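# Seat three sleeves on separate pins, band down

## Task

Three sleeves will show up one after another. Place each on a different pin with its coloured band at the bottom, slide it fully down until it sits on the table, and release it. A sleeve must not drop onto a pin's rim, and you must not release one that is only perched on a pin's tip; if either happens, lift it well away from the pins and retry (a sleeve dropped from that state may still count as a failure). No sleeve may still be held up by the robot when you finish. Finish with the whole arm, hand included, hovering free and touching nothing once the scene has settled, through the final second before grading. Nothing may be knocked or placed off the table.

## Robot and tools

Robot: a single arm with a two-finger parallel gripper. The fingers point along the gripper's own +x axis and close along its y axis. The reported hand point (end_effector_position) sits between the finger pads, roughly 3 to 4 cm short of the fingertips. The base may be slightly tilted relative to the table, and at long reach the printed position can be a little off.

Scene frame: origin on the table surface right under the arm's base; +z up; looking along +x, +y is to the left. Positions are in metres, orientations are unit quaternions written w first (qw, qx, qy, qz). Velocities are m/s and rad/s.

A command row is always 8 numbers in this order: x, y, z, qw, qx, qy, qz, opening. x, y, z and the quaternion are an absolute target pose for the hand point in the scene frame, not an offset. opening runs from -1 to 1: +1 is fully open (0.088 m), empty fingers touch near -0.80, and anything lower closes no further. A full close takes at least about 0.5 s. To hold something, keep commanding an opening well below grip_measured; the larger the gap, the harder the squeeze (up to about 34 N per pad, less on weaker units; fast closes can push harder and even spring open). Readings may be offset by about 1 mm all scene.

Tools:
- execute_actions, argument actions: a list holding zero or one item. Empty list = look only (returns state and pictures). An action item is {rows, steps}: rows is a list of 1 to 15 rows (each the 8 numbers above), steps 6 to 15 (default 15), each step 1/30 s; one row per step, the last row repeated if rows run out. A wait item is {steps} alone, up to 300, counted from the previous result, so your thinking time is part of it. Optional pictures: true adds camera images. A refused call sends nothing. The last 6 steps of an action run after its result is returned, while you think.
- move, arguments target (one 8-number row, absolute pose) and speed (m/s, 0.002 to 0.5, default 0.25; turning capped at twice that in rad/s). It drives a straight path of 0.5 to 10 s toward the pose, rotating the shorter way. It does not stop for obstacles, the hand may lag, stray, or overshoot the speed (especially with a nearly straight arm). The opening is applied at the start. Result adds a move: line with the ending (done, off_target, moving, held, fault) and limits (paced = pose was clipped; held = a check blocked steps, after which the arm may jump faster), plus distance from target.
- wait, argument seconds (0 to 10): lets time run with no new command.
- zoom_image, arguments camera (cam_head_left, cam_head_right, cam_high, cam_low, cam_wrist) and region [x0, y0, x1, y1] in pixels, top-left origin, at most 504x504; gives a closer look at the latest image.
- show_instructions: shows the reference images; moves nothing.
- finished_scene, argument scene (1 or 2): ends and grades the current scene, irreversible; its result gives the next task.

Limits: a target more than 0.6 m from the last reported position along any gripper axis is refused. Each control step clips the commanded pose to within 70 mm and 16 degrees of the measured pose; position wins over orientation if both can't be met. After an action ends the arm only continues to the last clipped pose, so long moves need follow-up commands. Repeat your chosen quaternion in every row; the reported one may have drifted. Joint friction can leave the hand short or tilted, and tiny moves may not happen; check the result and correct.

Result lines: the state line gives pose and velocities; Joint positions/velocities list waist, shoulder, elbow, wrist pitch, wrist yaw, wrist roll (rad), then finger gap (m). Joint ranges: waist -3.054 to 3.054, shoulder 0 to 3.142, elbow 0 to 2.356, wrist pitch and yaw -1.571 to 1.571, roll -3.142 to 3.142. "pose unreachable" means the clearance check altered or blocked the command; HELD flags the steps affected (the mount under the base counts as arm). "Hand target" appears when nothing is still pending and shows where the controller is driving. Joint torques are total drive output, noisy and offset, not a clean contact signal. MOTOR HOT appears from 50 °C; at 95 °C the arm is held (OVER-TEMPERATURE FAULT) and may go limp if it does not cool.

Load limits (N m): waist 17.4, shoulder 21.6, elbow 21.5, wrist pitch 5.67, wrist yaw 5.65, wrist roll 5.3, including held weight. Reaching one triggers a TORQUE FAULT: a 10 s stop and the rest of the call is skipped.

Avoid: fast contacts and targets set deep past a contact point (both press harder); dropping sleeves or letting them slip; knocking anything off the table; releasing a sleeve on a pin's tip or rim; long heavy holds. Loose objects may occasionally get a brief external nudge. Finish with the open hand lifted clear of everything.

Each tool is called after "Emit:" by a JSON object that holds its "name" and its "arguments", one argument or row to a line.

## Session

Emit:
{"name": "show_instructions", "arguments": {

}}

Emit:
{"name": "execute_actions", "arguments": {
  "actions": []
}}

Reference images for this scene: manual page 1, manual page 2, manual page 3, manual page 4.

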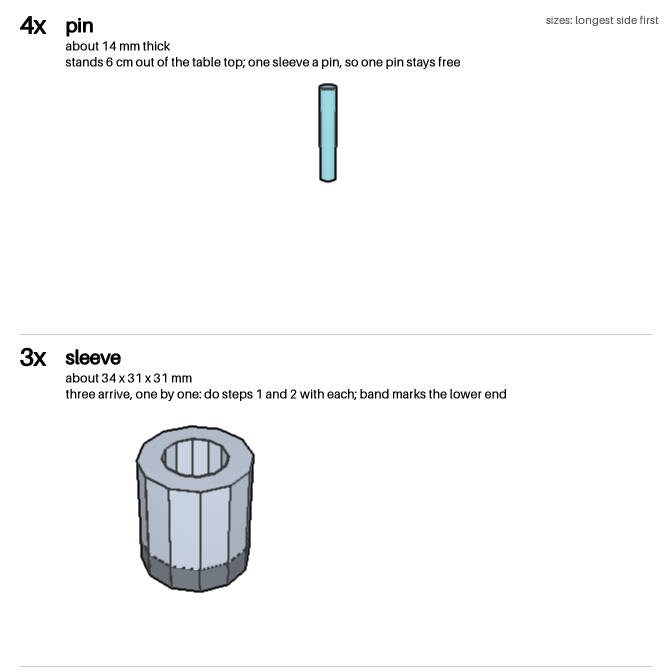

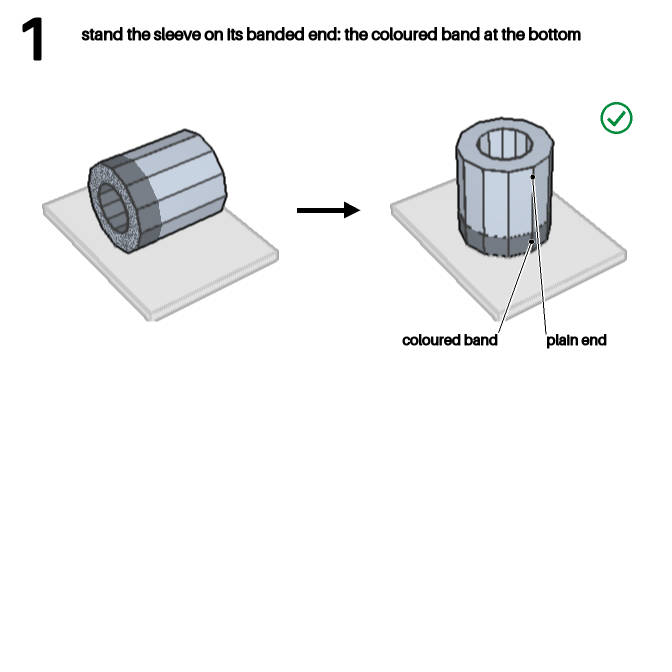

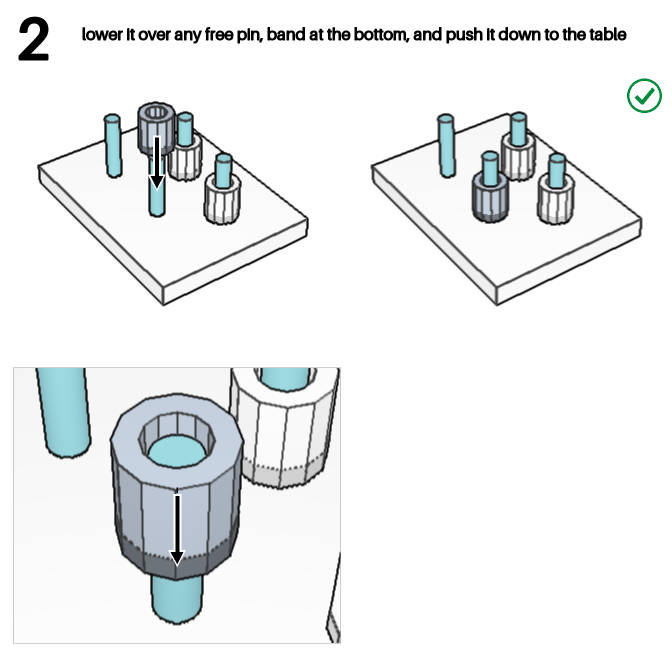

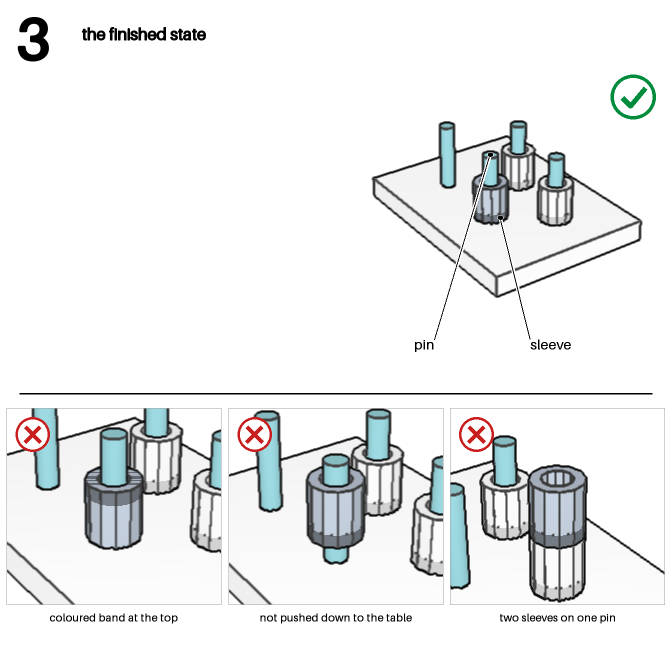

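Scene clock: 0.00 s of 4600.00 s.
end_effector_position=(+0.1047, +0.0706, +0.2598) grip_measured=+0.838 end_effector_quat_wxyz=(+0.320, -0.147, +0.933, -0.080) end_effector_velocity=(-0.002, +0.000, +0.002) end_effector_angular_velocity=(+0.006, +0.011, -0.004)
Joint positions: [ 0.632  1.944  0.949 -1.512 -0.081  0.326  0.08 ]
Joint velocities: [-0.002 -0.002 -0.002 -0.007 -0.007 -0.007 -0.   ]
Joint torques (N m, as the arm reports them, + toward a larger angle): no reading
Motor temperatures (°C, as the motors report them): [24 26 24 24 23 24]
Heat: hottest shoulder 26 °C (+0.0 °C/min).
Hand target: +0.105, +0.071, +0.260; +0.320, -0.147, +0.933, -0.080

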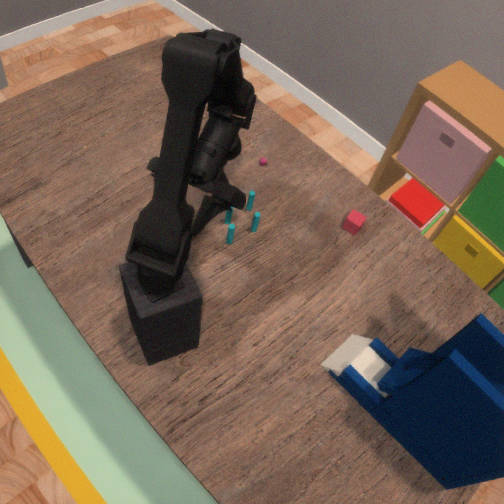

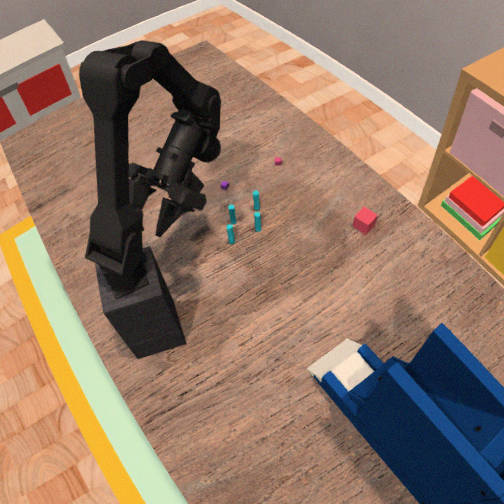

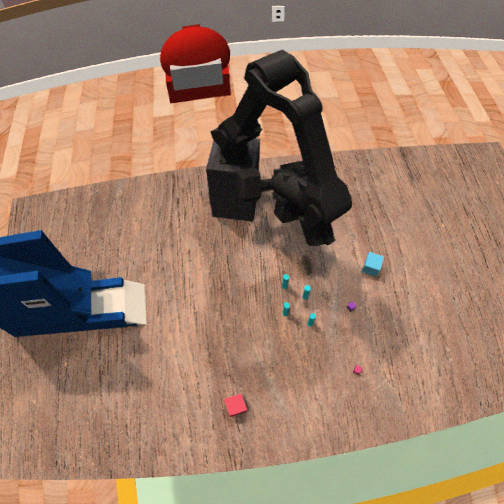

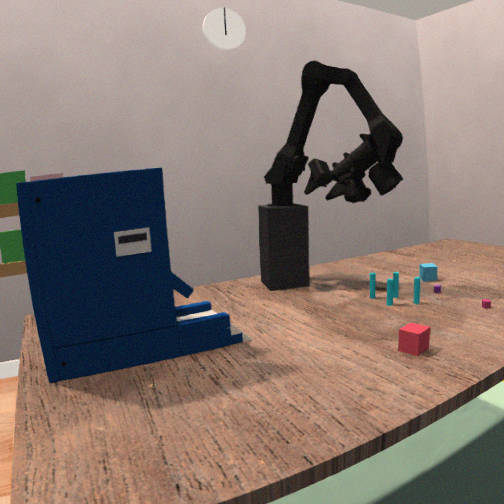

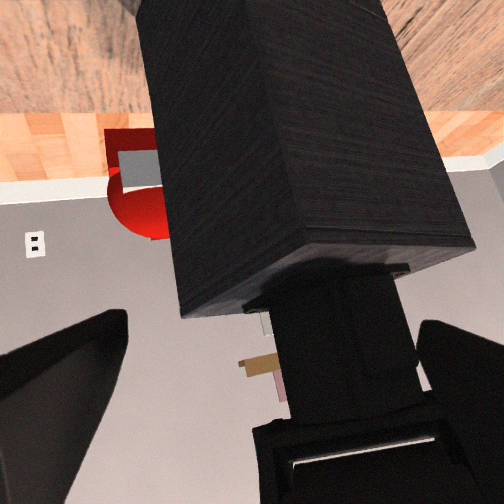

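Pins are in the same places. Wait for the sleeve.

Emit:
{"name": "wait", "arguments": {
  "seconds": 4
}}

Scene clock: 4.10 s of 4600.00 s.
end_effector_position=(+0.1048, +0.0706, +0.2597) grip_measured=+0.838 end_effector_quat_wxyz=(+0.320, -0.147, +0.933, -0.080) end_effector_velocity=(-0.003, -0.001, +0.002) end_effector_angular_velocity=(+0.004, +0.015, -0.005)
Joint positions: [ 0.632  1.944  0.949 -1.512 -0.081  0.326  0.08 ]
Joint velocities: [-0.002 -0.002 -0.007 -0.007 -0.007 -0.007  0.   ]
Joint torques (N m, as the arm reports them, + toward a larger angle): [-0.14 -4.9   3.74 -1.56  0.   -0.01]
Motor temperatures (°C, as the motors report them): [24 26 24 25 23 24]
Heat: hottest shoulder 26 °C (+0.0 °C/min).
Hand target: +0.105, +0.071, +0.260; +0.320, -0.147, +0.933, -0.080
Kept back: nothing.
Steps of this call (steps 1 to 123: nothing new was sent). Readings (end_effector_position):
1: (+0.1047, +0.0706, +0.2598)
2: (+0.1047, +0.0706, +0.2598)
4: (+0.1047, +0.0706, +0.2598)
8: (+0.1047, +0.0706, +0.2598)
123: the state above

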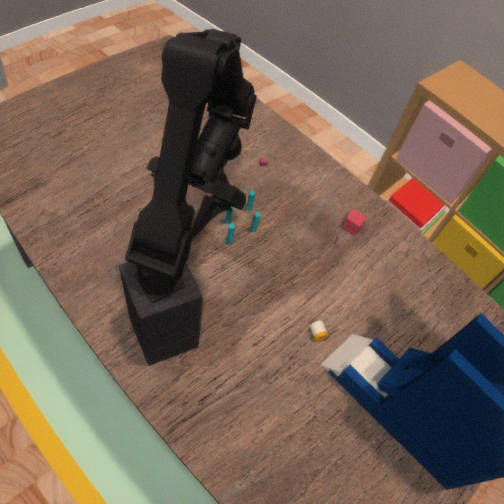

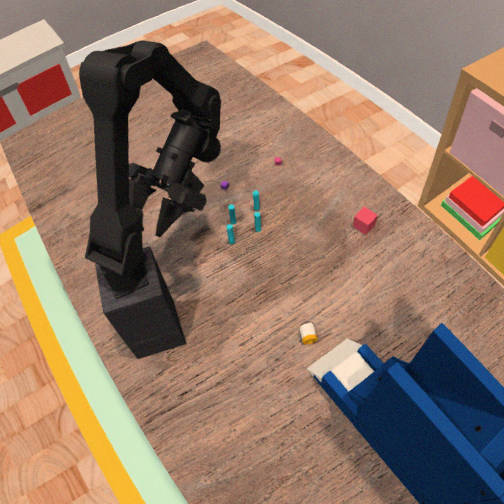

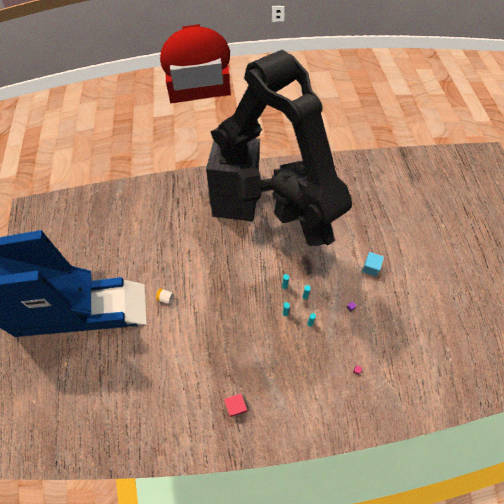

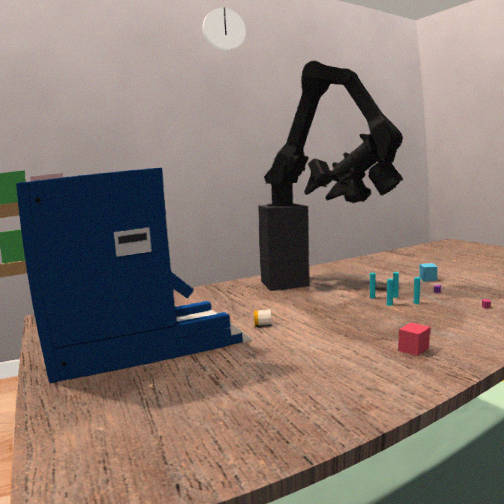

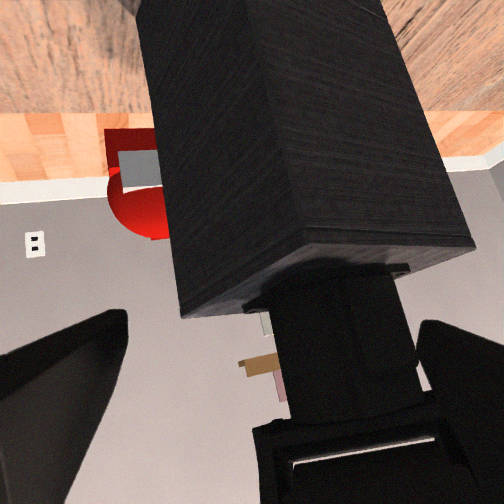

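Emit:
{"name": "move", "arguments": {
  "target": [0.22,-0.165,0.2,0.7071,0,0.7071,0,0.4],
  "speed": 0.3
}}

Scene clock: 6.53 s of 4600.00 s.
end_effector_position=(+0.2175, -0.1621, +0.2006) grip_measured=+0.400 end_effector_quat_wxyz=(+0.702, -0.001, +0.712, -0.006) end_effector_velocity=(+0.002, +0.001, +0.001) end_effector_angular_velocity=(+0.019, -0.011, -0.000)
Joint positions: [-0.504  1.802  0.871 -0.658 -0.016 -0.64   0.059]
Joint velocities: [-0.007  0.002  0.007 -0.007 -0.022 -0.007  0.   ]
Joint torques (N m, as the arm reports them, + toward a larger angle): [-0.56 -4.71  6.54  0.4  -0.2  -0.19]
Motor temperatures (°C, as the motors report them): [24 26 24 25 23 24]
Heat: hottest shoulder 26 °C (+0.0 °C/min).
Hand target: +0.220, -0.165, +0.201; +0.705, -0.001, +0.709, -0.004
Off the commanded pose: 0.004 m, 1 deg.
Kept back: nothing.
move: done

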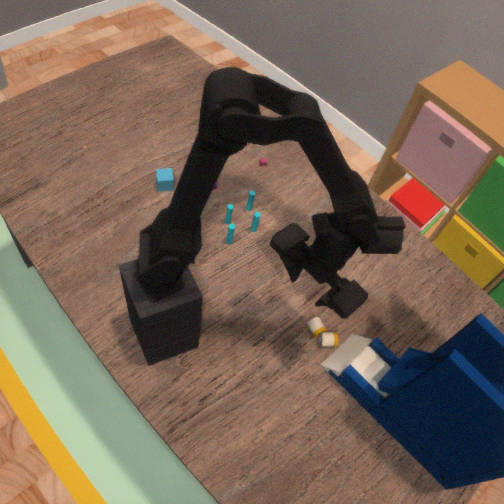

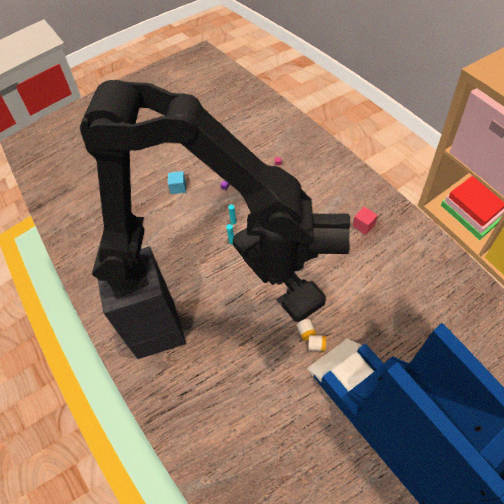

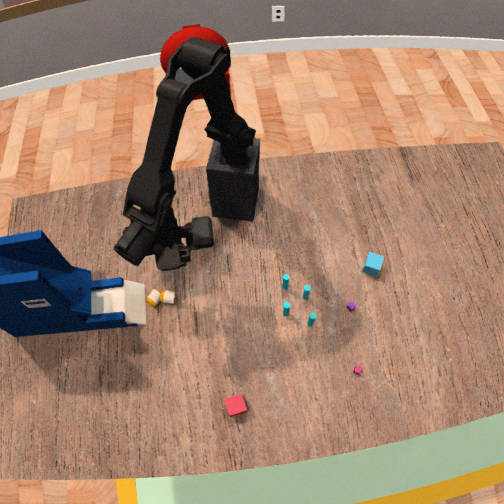

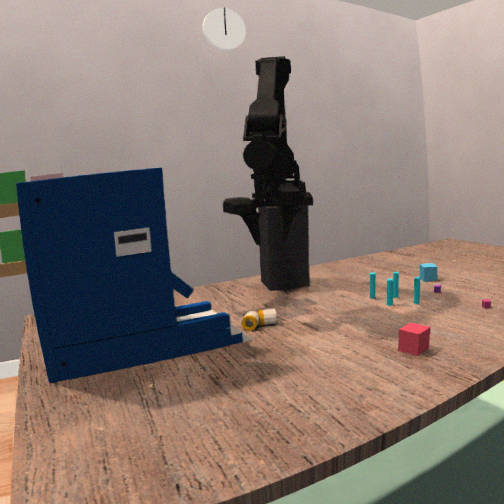

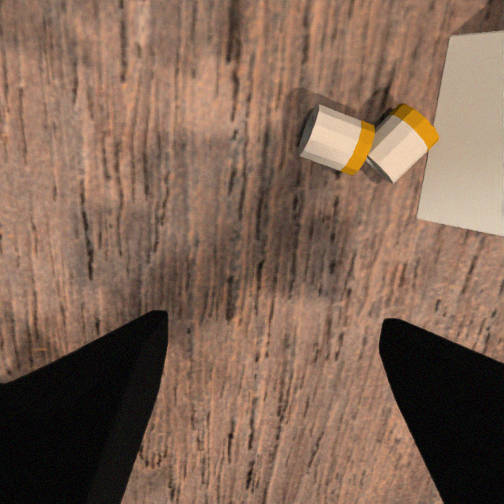

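Third will arrive shortly.

Emit:
{"name": "wait", "arguments": {
  "seconds": 3
}}

Scene clock: 9.60 s of 4600.00 s.
end_effector_position=(+0.2178, -0.1624, +0.2006) grip_measured=+0.400 end_effector_quat_wxyz=(+0.703, -0.001, +0.712, -0.006) end_effector_velocity=(-0.002, +0.005, -0.001) end_effector_angular_velocity=(+0.025, -0.004, -0.010)
Joint positions: [-0.504  1.803  0.872 -0.657 -0.017 -0.641  0.059]
Joint velocities: [-0.002 -0.002 -0.007 -0.007 -0.022  0.007 -0.   ]
Joint torques (N m, as the arm reports them, + toward a larger angle): [-0.53 -4.71  6.51  0.38 -0.19 -0.19]
Motor temperatures (°C, as the motors report them): [24 27 24 25 23 24]
Heat: hottest shoulder 27 °C (+6.2 °C/min).
Hand target: +0.220, -0.165, +0.201; +0.705, -0.001, +0.709, -0.004
Off the commanded pose: 0.004 m, 1 deg.
Kept back: nothing.
Steps of this call (steps 1 to 92: nothing new was sent). Readings (end_effector_position):
1: (+0.2175, -0.1622, +0.2006)
2: (+0.2176, -0.1622, +0.2006)
4: (+0.2176, -0.1622, +0.2006)
8: (+0.2176, -0.1623, +0.2005)
92: the state above

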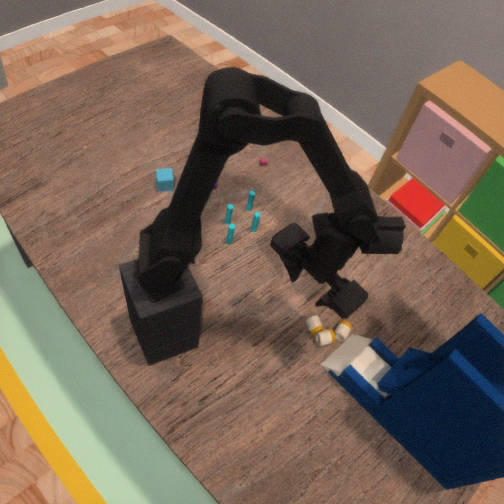

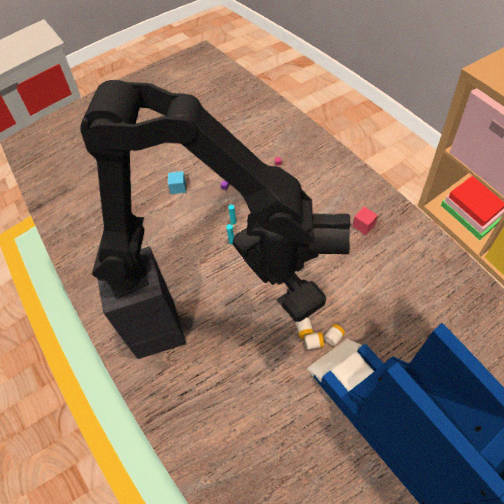

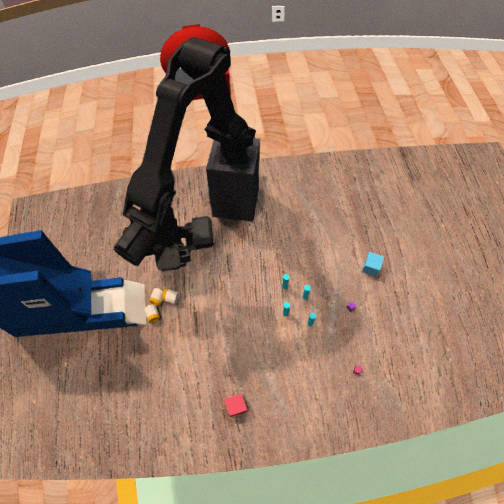

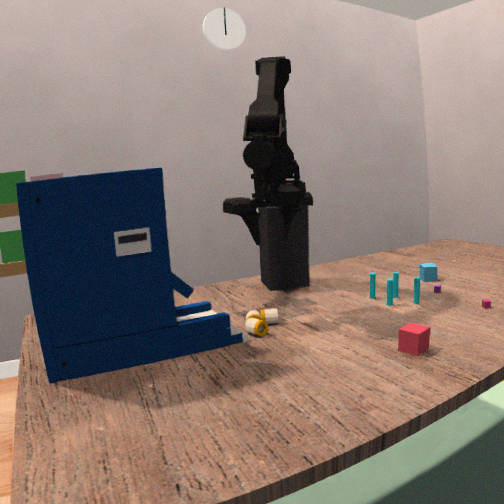

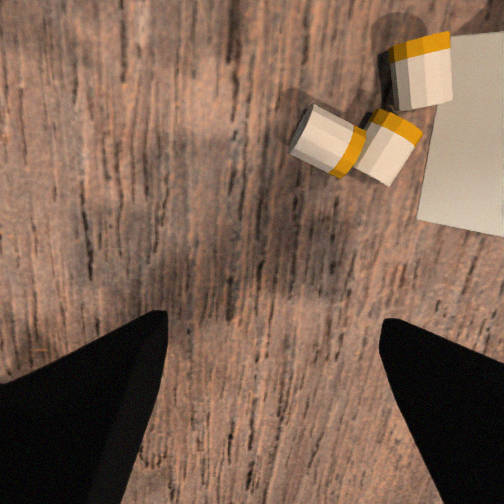

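Emit:
{"name": "move", "arguments": {
  "target": [0.2616,-0.1835,0.085,0.3915,-0.4701,0.7522,0.2447,0.4],
  "speed": 0.3
}}

Scene clock: 12.60 s of 4600.00 s.
end_effector_position=(+0.2611, -0.1830, +0.0874) grip_measured=+0.400 end_effector_quat_wxyz=(+0.397, -0.466, +0.753, +0.242) end_effector_velocity=(-0.000, +0.000, -0.002) end_effector_angular_velocity=(+0.012, +0.006, +0.015)
Joint positions: [-0.198  2.369  1.025 -0.306  0.564 -1.425  0.059]
Joint velocities: [-0.002  0.002 -0.002  0.007 -0.007 -0.022  0.   ]
Joint torques (N m, as the arm reports them, + toward a larger angle): [ 0.03 -6.05  4.36  0.19  0.47 -0.19]
Motor temperatures (°C, as the motors report them): [24 27 24 25 23 24]
Heat: hottest shoulder 27 °C (+4.8 °C/min).
Hand target: +0.263, -0.183, +0.086; +0.392, -0.470, +0.752, +0.244
Off the commanded pose: 0.003 m, 1 deg.
Kept back: nothing.
move: done

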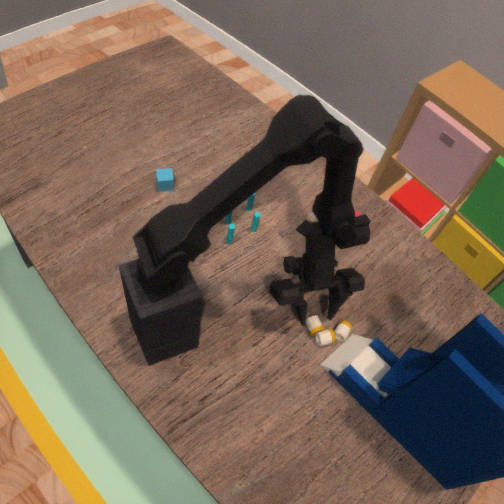

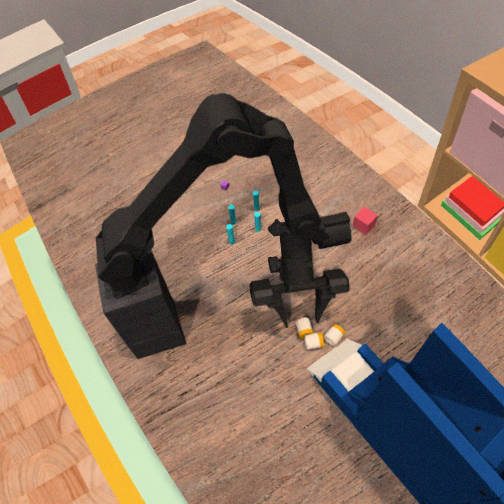

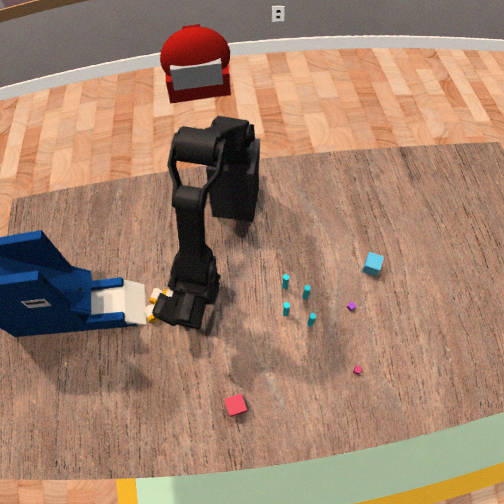

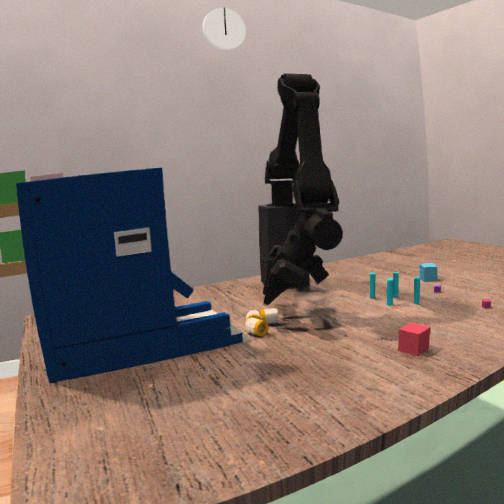

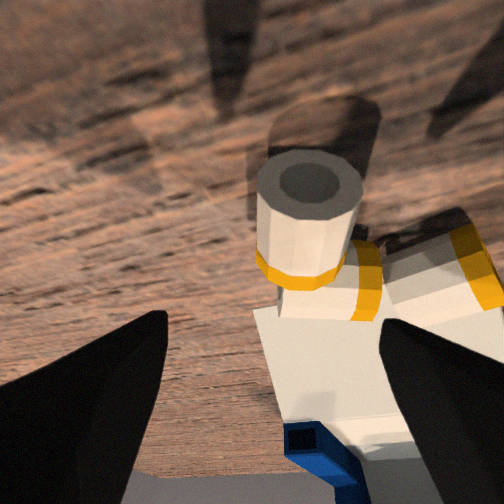

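Emit:
{"name": "move", "arguments": {
  "target": [0.2665,-0.187,0.058,0.3915,-0.4701,0.7522,0.2447,0.4],
  "speed": 0.06
}}

Scene clock: 13.73 s of 4600.00 s.
end_effector_position=(+0.2658, -0.1860, +0.0598) grip_measured=+0.400 end_effector_quat_wxyz=(+0.395, -0.467, +0.752, +0.244) end_effector_velocity=(+0.001, +0.002, -0.002) end_effector_angular_velocity=(+0.023, -0.001, +0.002)
Joint positions: [-0.198  2.477  1.073 -0.246  0.566 -1.43   0.059]
Joint velocities: [-0.002  0.002  0.007 -0.007 -0.022 -0.007 -0.   ]
Joint torques (N m, as the arm reports them, + toward a larger angle): [-0.25 -6.32  4.08  0.18  0.47 -0.2 ]
Motor temperatures (°C, as the motors report them): [24 27 24 25 23 24]
Heat: hottest shoulder 27 °C (+4.4 °C/min).
Hand target: +0.266, -0.187, +0.058; +0.391, -0.470, +0.752, +0.245
Off the commanded pose: 0.002 m, 1 deg.
Kept back: nothing.
move: done

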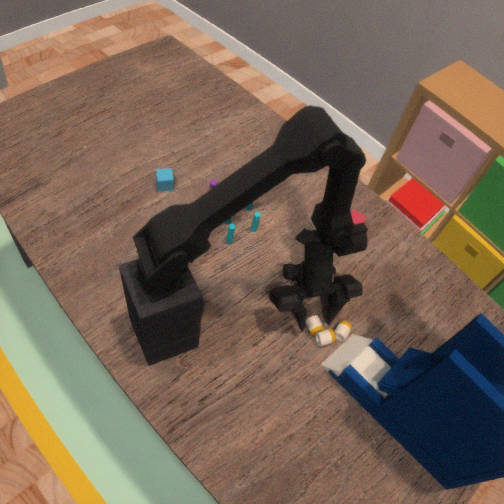

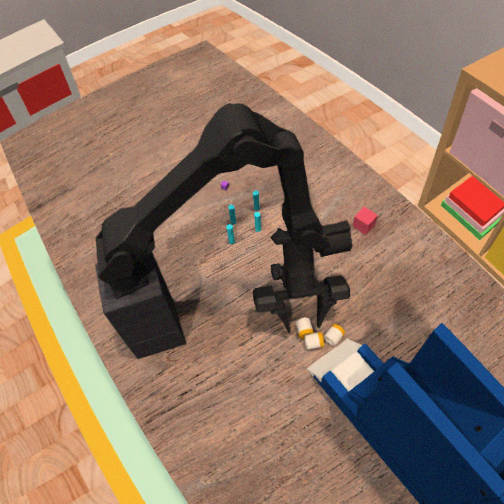

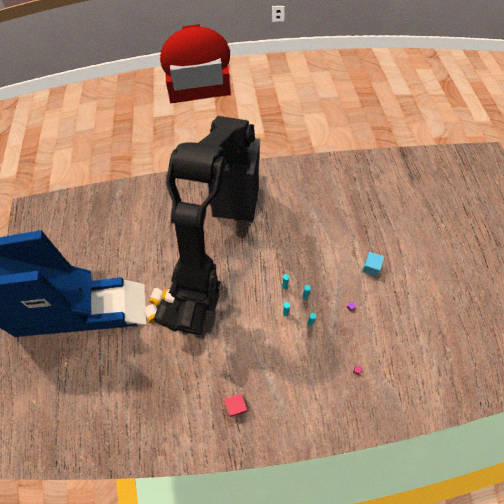

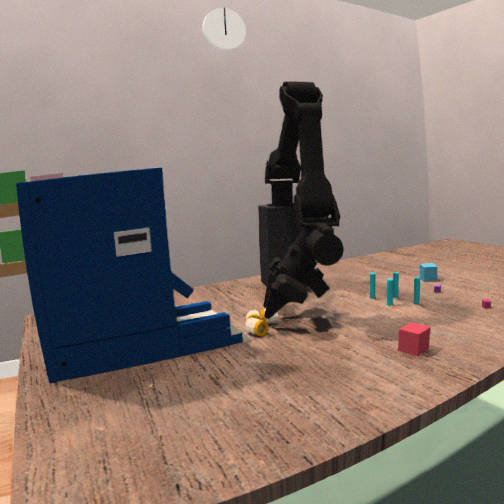

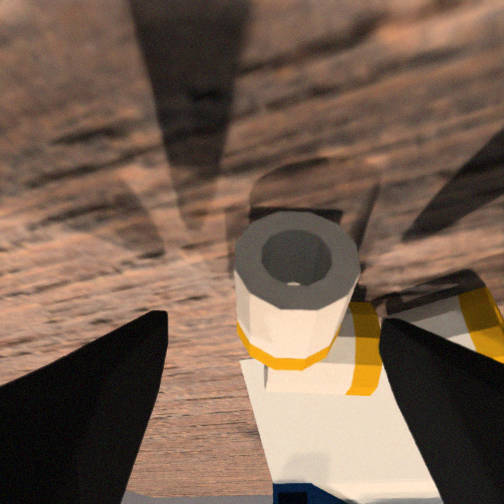

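Emit:
{"name": "move", "arguments": {
  "target": [0.2657,-0.1933,0.039,0.3915,-0.4701,0.7522,0.2447,0.3],
  "speed": 0.04
}}

Scene clock: 14.87 s of 4600.00 s.
end_effector_position=(+0.2661, -0.1912, +0.0410) grip_measured=+0.300 end_effector_quat_wxyz=(+0.395, -0.469, +0.751, +0.244) end_effector_velocity=(+0.001, -0.002, +0.001) end_effector_angular_velocity=(+0.008, -0.001, -0.002)
Joint positions: [-0.211  2.547  1.1   -0.192  0.567 -1.45   0.054]
Joint velocities: [-0.007 -0.002  0.007 -0.007 -0.007 -0.007 -0.   ]
Joint torques (N m, as the arm reports them, + toward a larger angle): [-0.62 -6.48  3.84  0.21  0.49 -0.2 ]
Motor temperatures (°C, as the motors report them): [24 27 24 25 23 24]
Heat: hottest shoulder 27 °C (+4.0 °C/min).
Hand target: +0.266, -0.193, +0.039; +0.392, -0.470, +0.752, +0.244
Off the commanded pose: 0.003 m, 0 deg.
Kept back: nothing.
move: done

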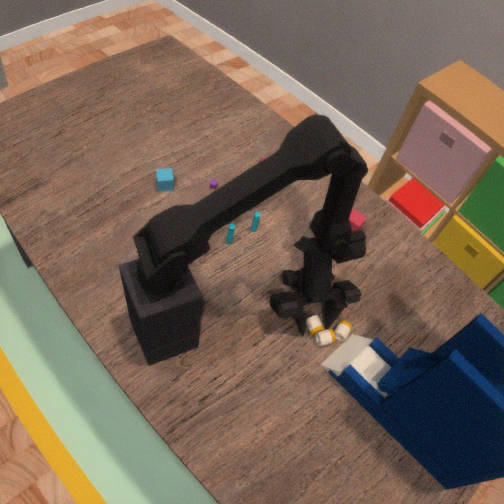

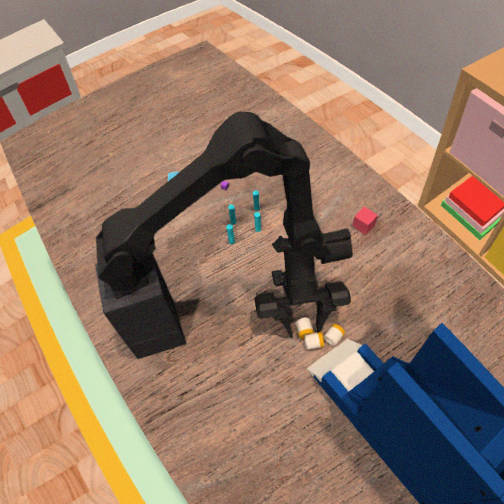

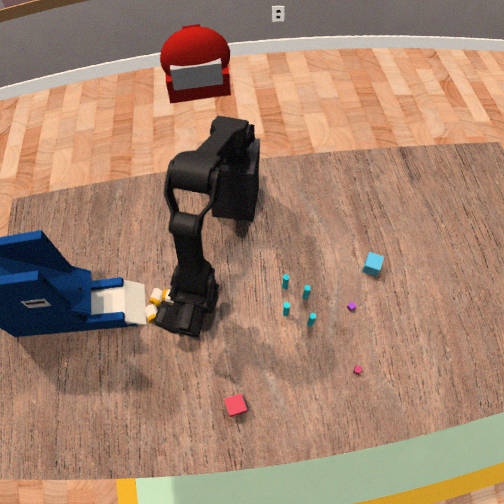

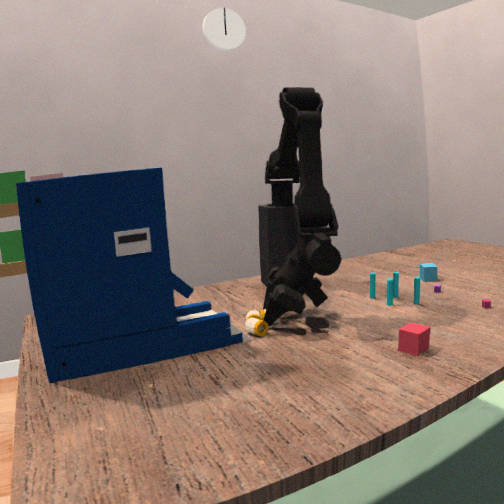

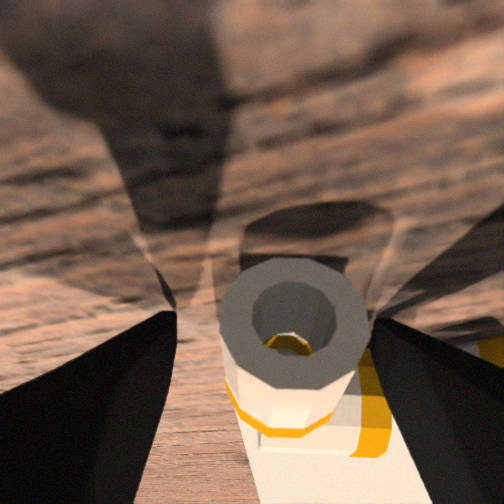

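Emit:
{"name": "move", "arguments": {
  "target": [0.267,-0.194,0.039,0.3915,-0.4701,0.7522,0.2447,-0.45],
  "speed": 0.04
}}

Emit:
{"name": "move", "arguments": {
  "target": [0.275,-0.16,0.11,0.3915,-0.4701,0.7522,0.2447,-0.45],
  "speed": 0.15
}}

Emit:
{"name": "move", "arguments": {
  "target": [0.3375,0.061,0.125,0.6799,-0.2301,0.1951,0.6689,-0.45],
  "speed": 0.3
}}

Scene clock: 16.33 s of 4600.00 s.
end_effector_position=(+0.2681, -0.1921, +0.0408) grip_measured=-0.188 end_effector_quat_wxyz=(+0.396, -0.470, +0.750, +0.243) end_effector_velocity=(+0.000, +0.000, +0.000) end_effector_angular_velocity=(+0.009, +0.003, +0.003)
Joint positions: [-0.211  2.549  1.107 -0.191  0.567 -1.451  0.03 ]
Joint velocities: [-0.002 -0.002  0.002 -0.007 -0.007 -0.007 -0.   ]
Joint torques (N m, as the arm reports them, + toward a larger angle): [-0.61 -6.46  3.92 -0.12  0.47 -0.21]
Motor temperatures (°C, as the motors report them): [24 27 24 25 23 24]
Heat: hottest shoulder 27 °C (+3.7 °C/min).
Hand target: +0.267, -0.194, +0.039; +0.391, -0.470, +0.752, +0.245
Off the commanded pose: 0.003 m, 1 deg.
Kept back: nothing.
move: done

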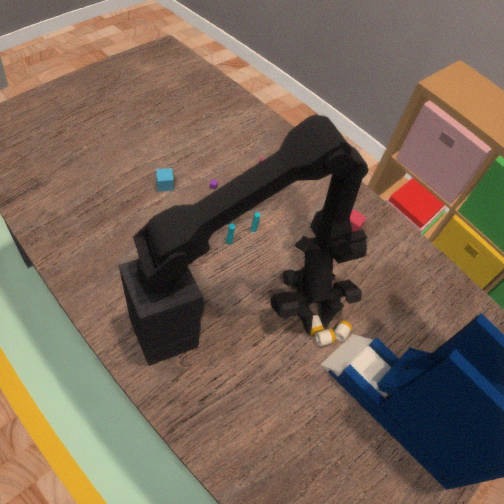

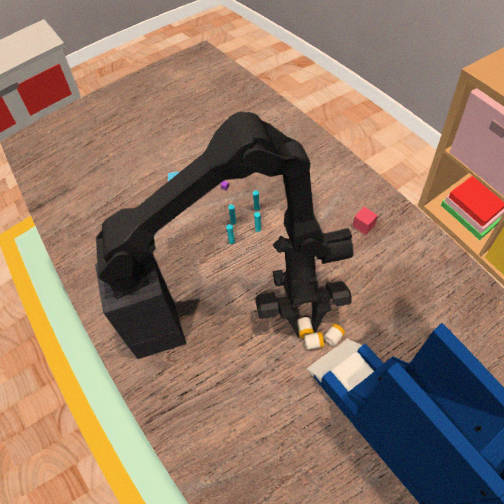

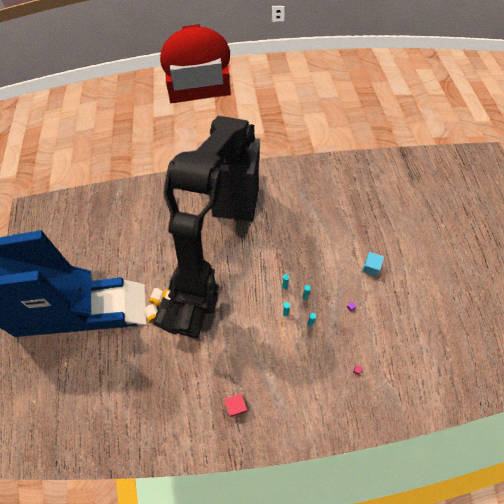

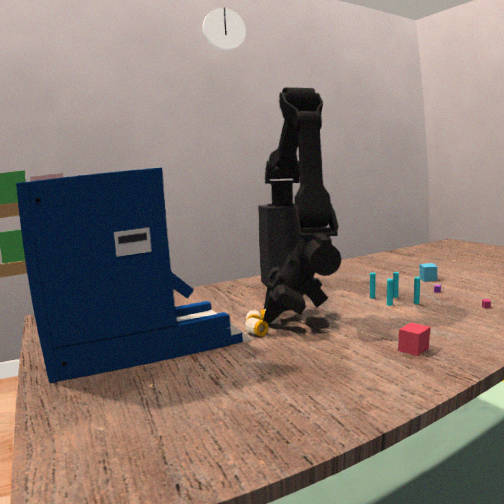

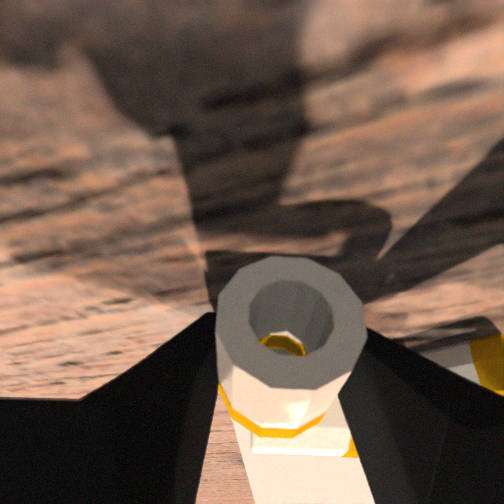

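Scene clock: 17.37 s of 4600.00 s.
end_effector_position=(+0.2735, -0.1614, +0.1062) grip_measured=-0.189 end_effector_quat_wxyz=(+0.387, -0.470, +0.754, +0.248) end_effector_velocity=(-0.004, +0.003, +0.005) end_effector_angular_velocity=(+0.018, +0.031, +0.019)
Joint positions: [-0.119  2.326  1.064 -0.446  0.567 -1.348  0.03 ]
Joint velocities: [ 0.002 -0.017 -0.002 -0.037 -0.007 -0.022  0.   ]
Joint torques (N m, as the arm reports them, + toward a larger angle): [-0.03 -8.44  3.34 -0.31  0.17  0.17]
Motor temperatures (°C, as the motors report them): [24 28 24 25 23 24]
Heat: hottest shoulder 28 °C (+6.9 °C/min).
Hand target: +0.275, -0.160, +0.110; +0.392, -0.470, +0.752, +0.245
Off the commanded pose: 0.004 m, 1 deg.
Kept back: nothing.
move: done

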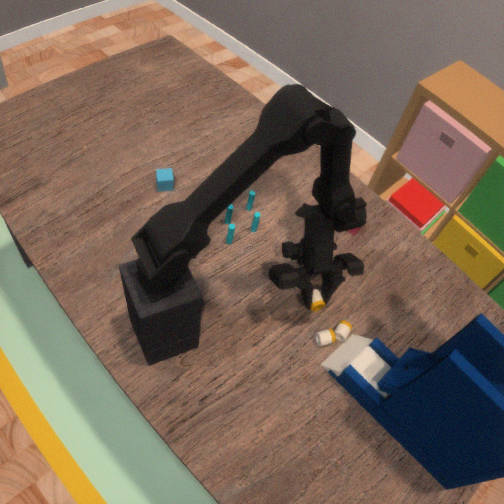

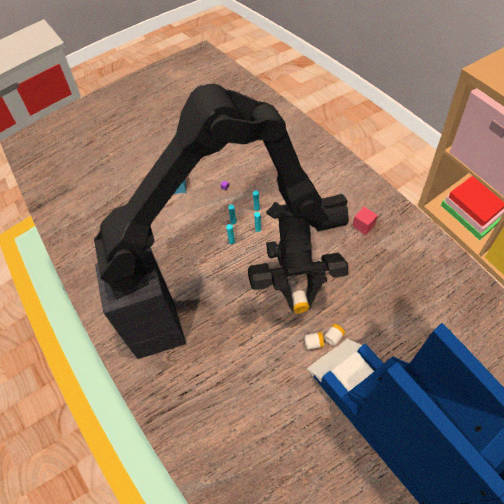

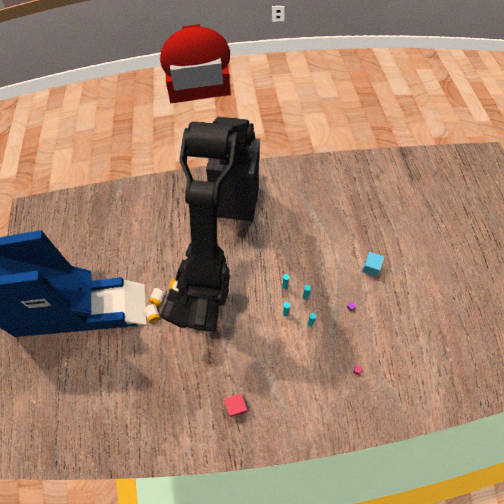

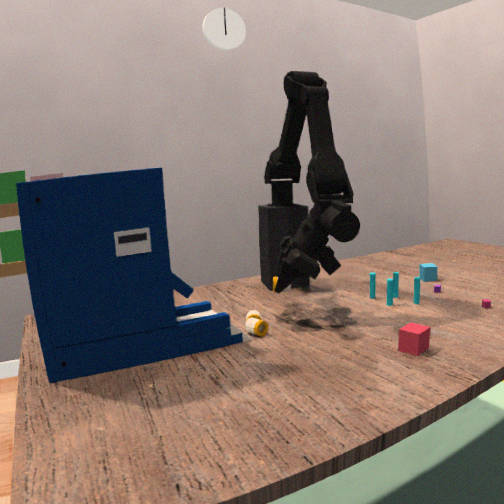

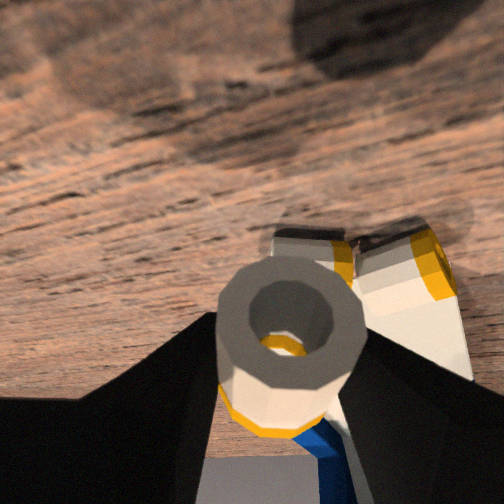

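Scene clock: 20.63 s of 4600.00 s.
end_effector_position=(+0.3354, +0.0598, +0.1249) grip_measured=-0.189 end_effector_quat_wxyz=(+0.681, -0.232, +0.199, +0.666) end_effector_velocity=(-0.002, +0.003, +0.003) end_effector_angular_velocity=(+0.025, +0.012, +0.001)
Joint positions: [-0.043  2.416  1.158 -0.518 -0.971 -1.891  0.03 ]
Joint velocities: [ 0.002  0.002  0.002 -0.022 -0.022 -0.007 -0.   ]
Joint torques (N m, as the arm reports them, + toward a larger angle): [-0.02 -6.59  4.64 -0.42 -0.7  -0.19]
Motor temperatures (°C, as the motors report them): [24 28 24 25 23 24]
Heat: hottest shoulder 28 °C (+5.8 °C/min).
Hand target: +0.336, +0.062, +0.124; +0.680, -0.231, +0.194, +0.668
Off the commanded pose: 0.002 m, 1 deg.
Kept back: nothing.
move: done

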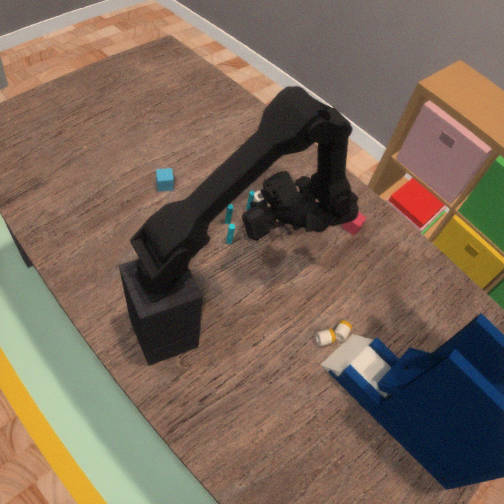

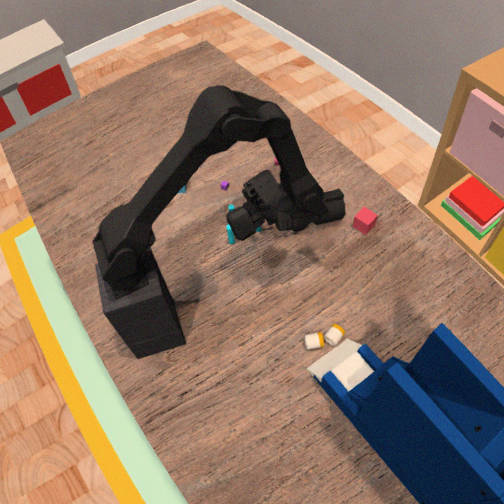

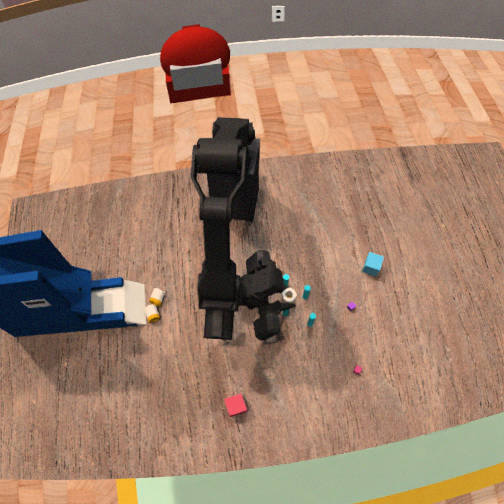

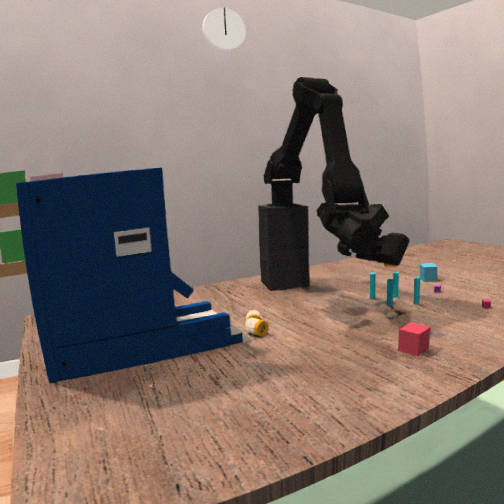

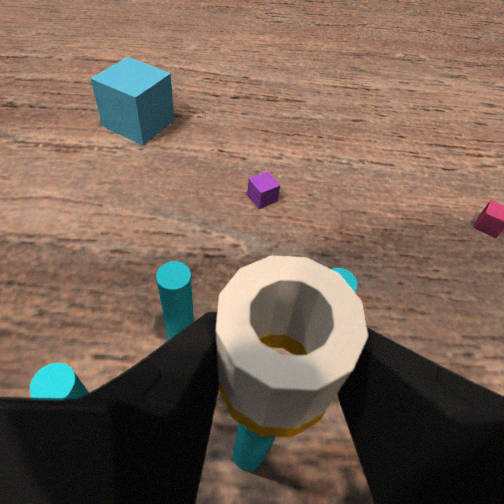

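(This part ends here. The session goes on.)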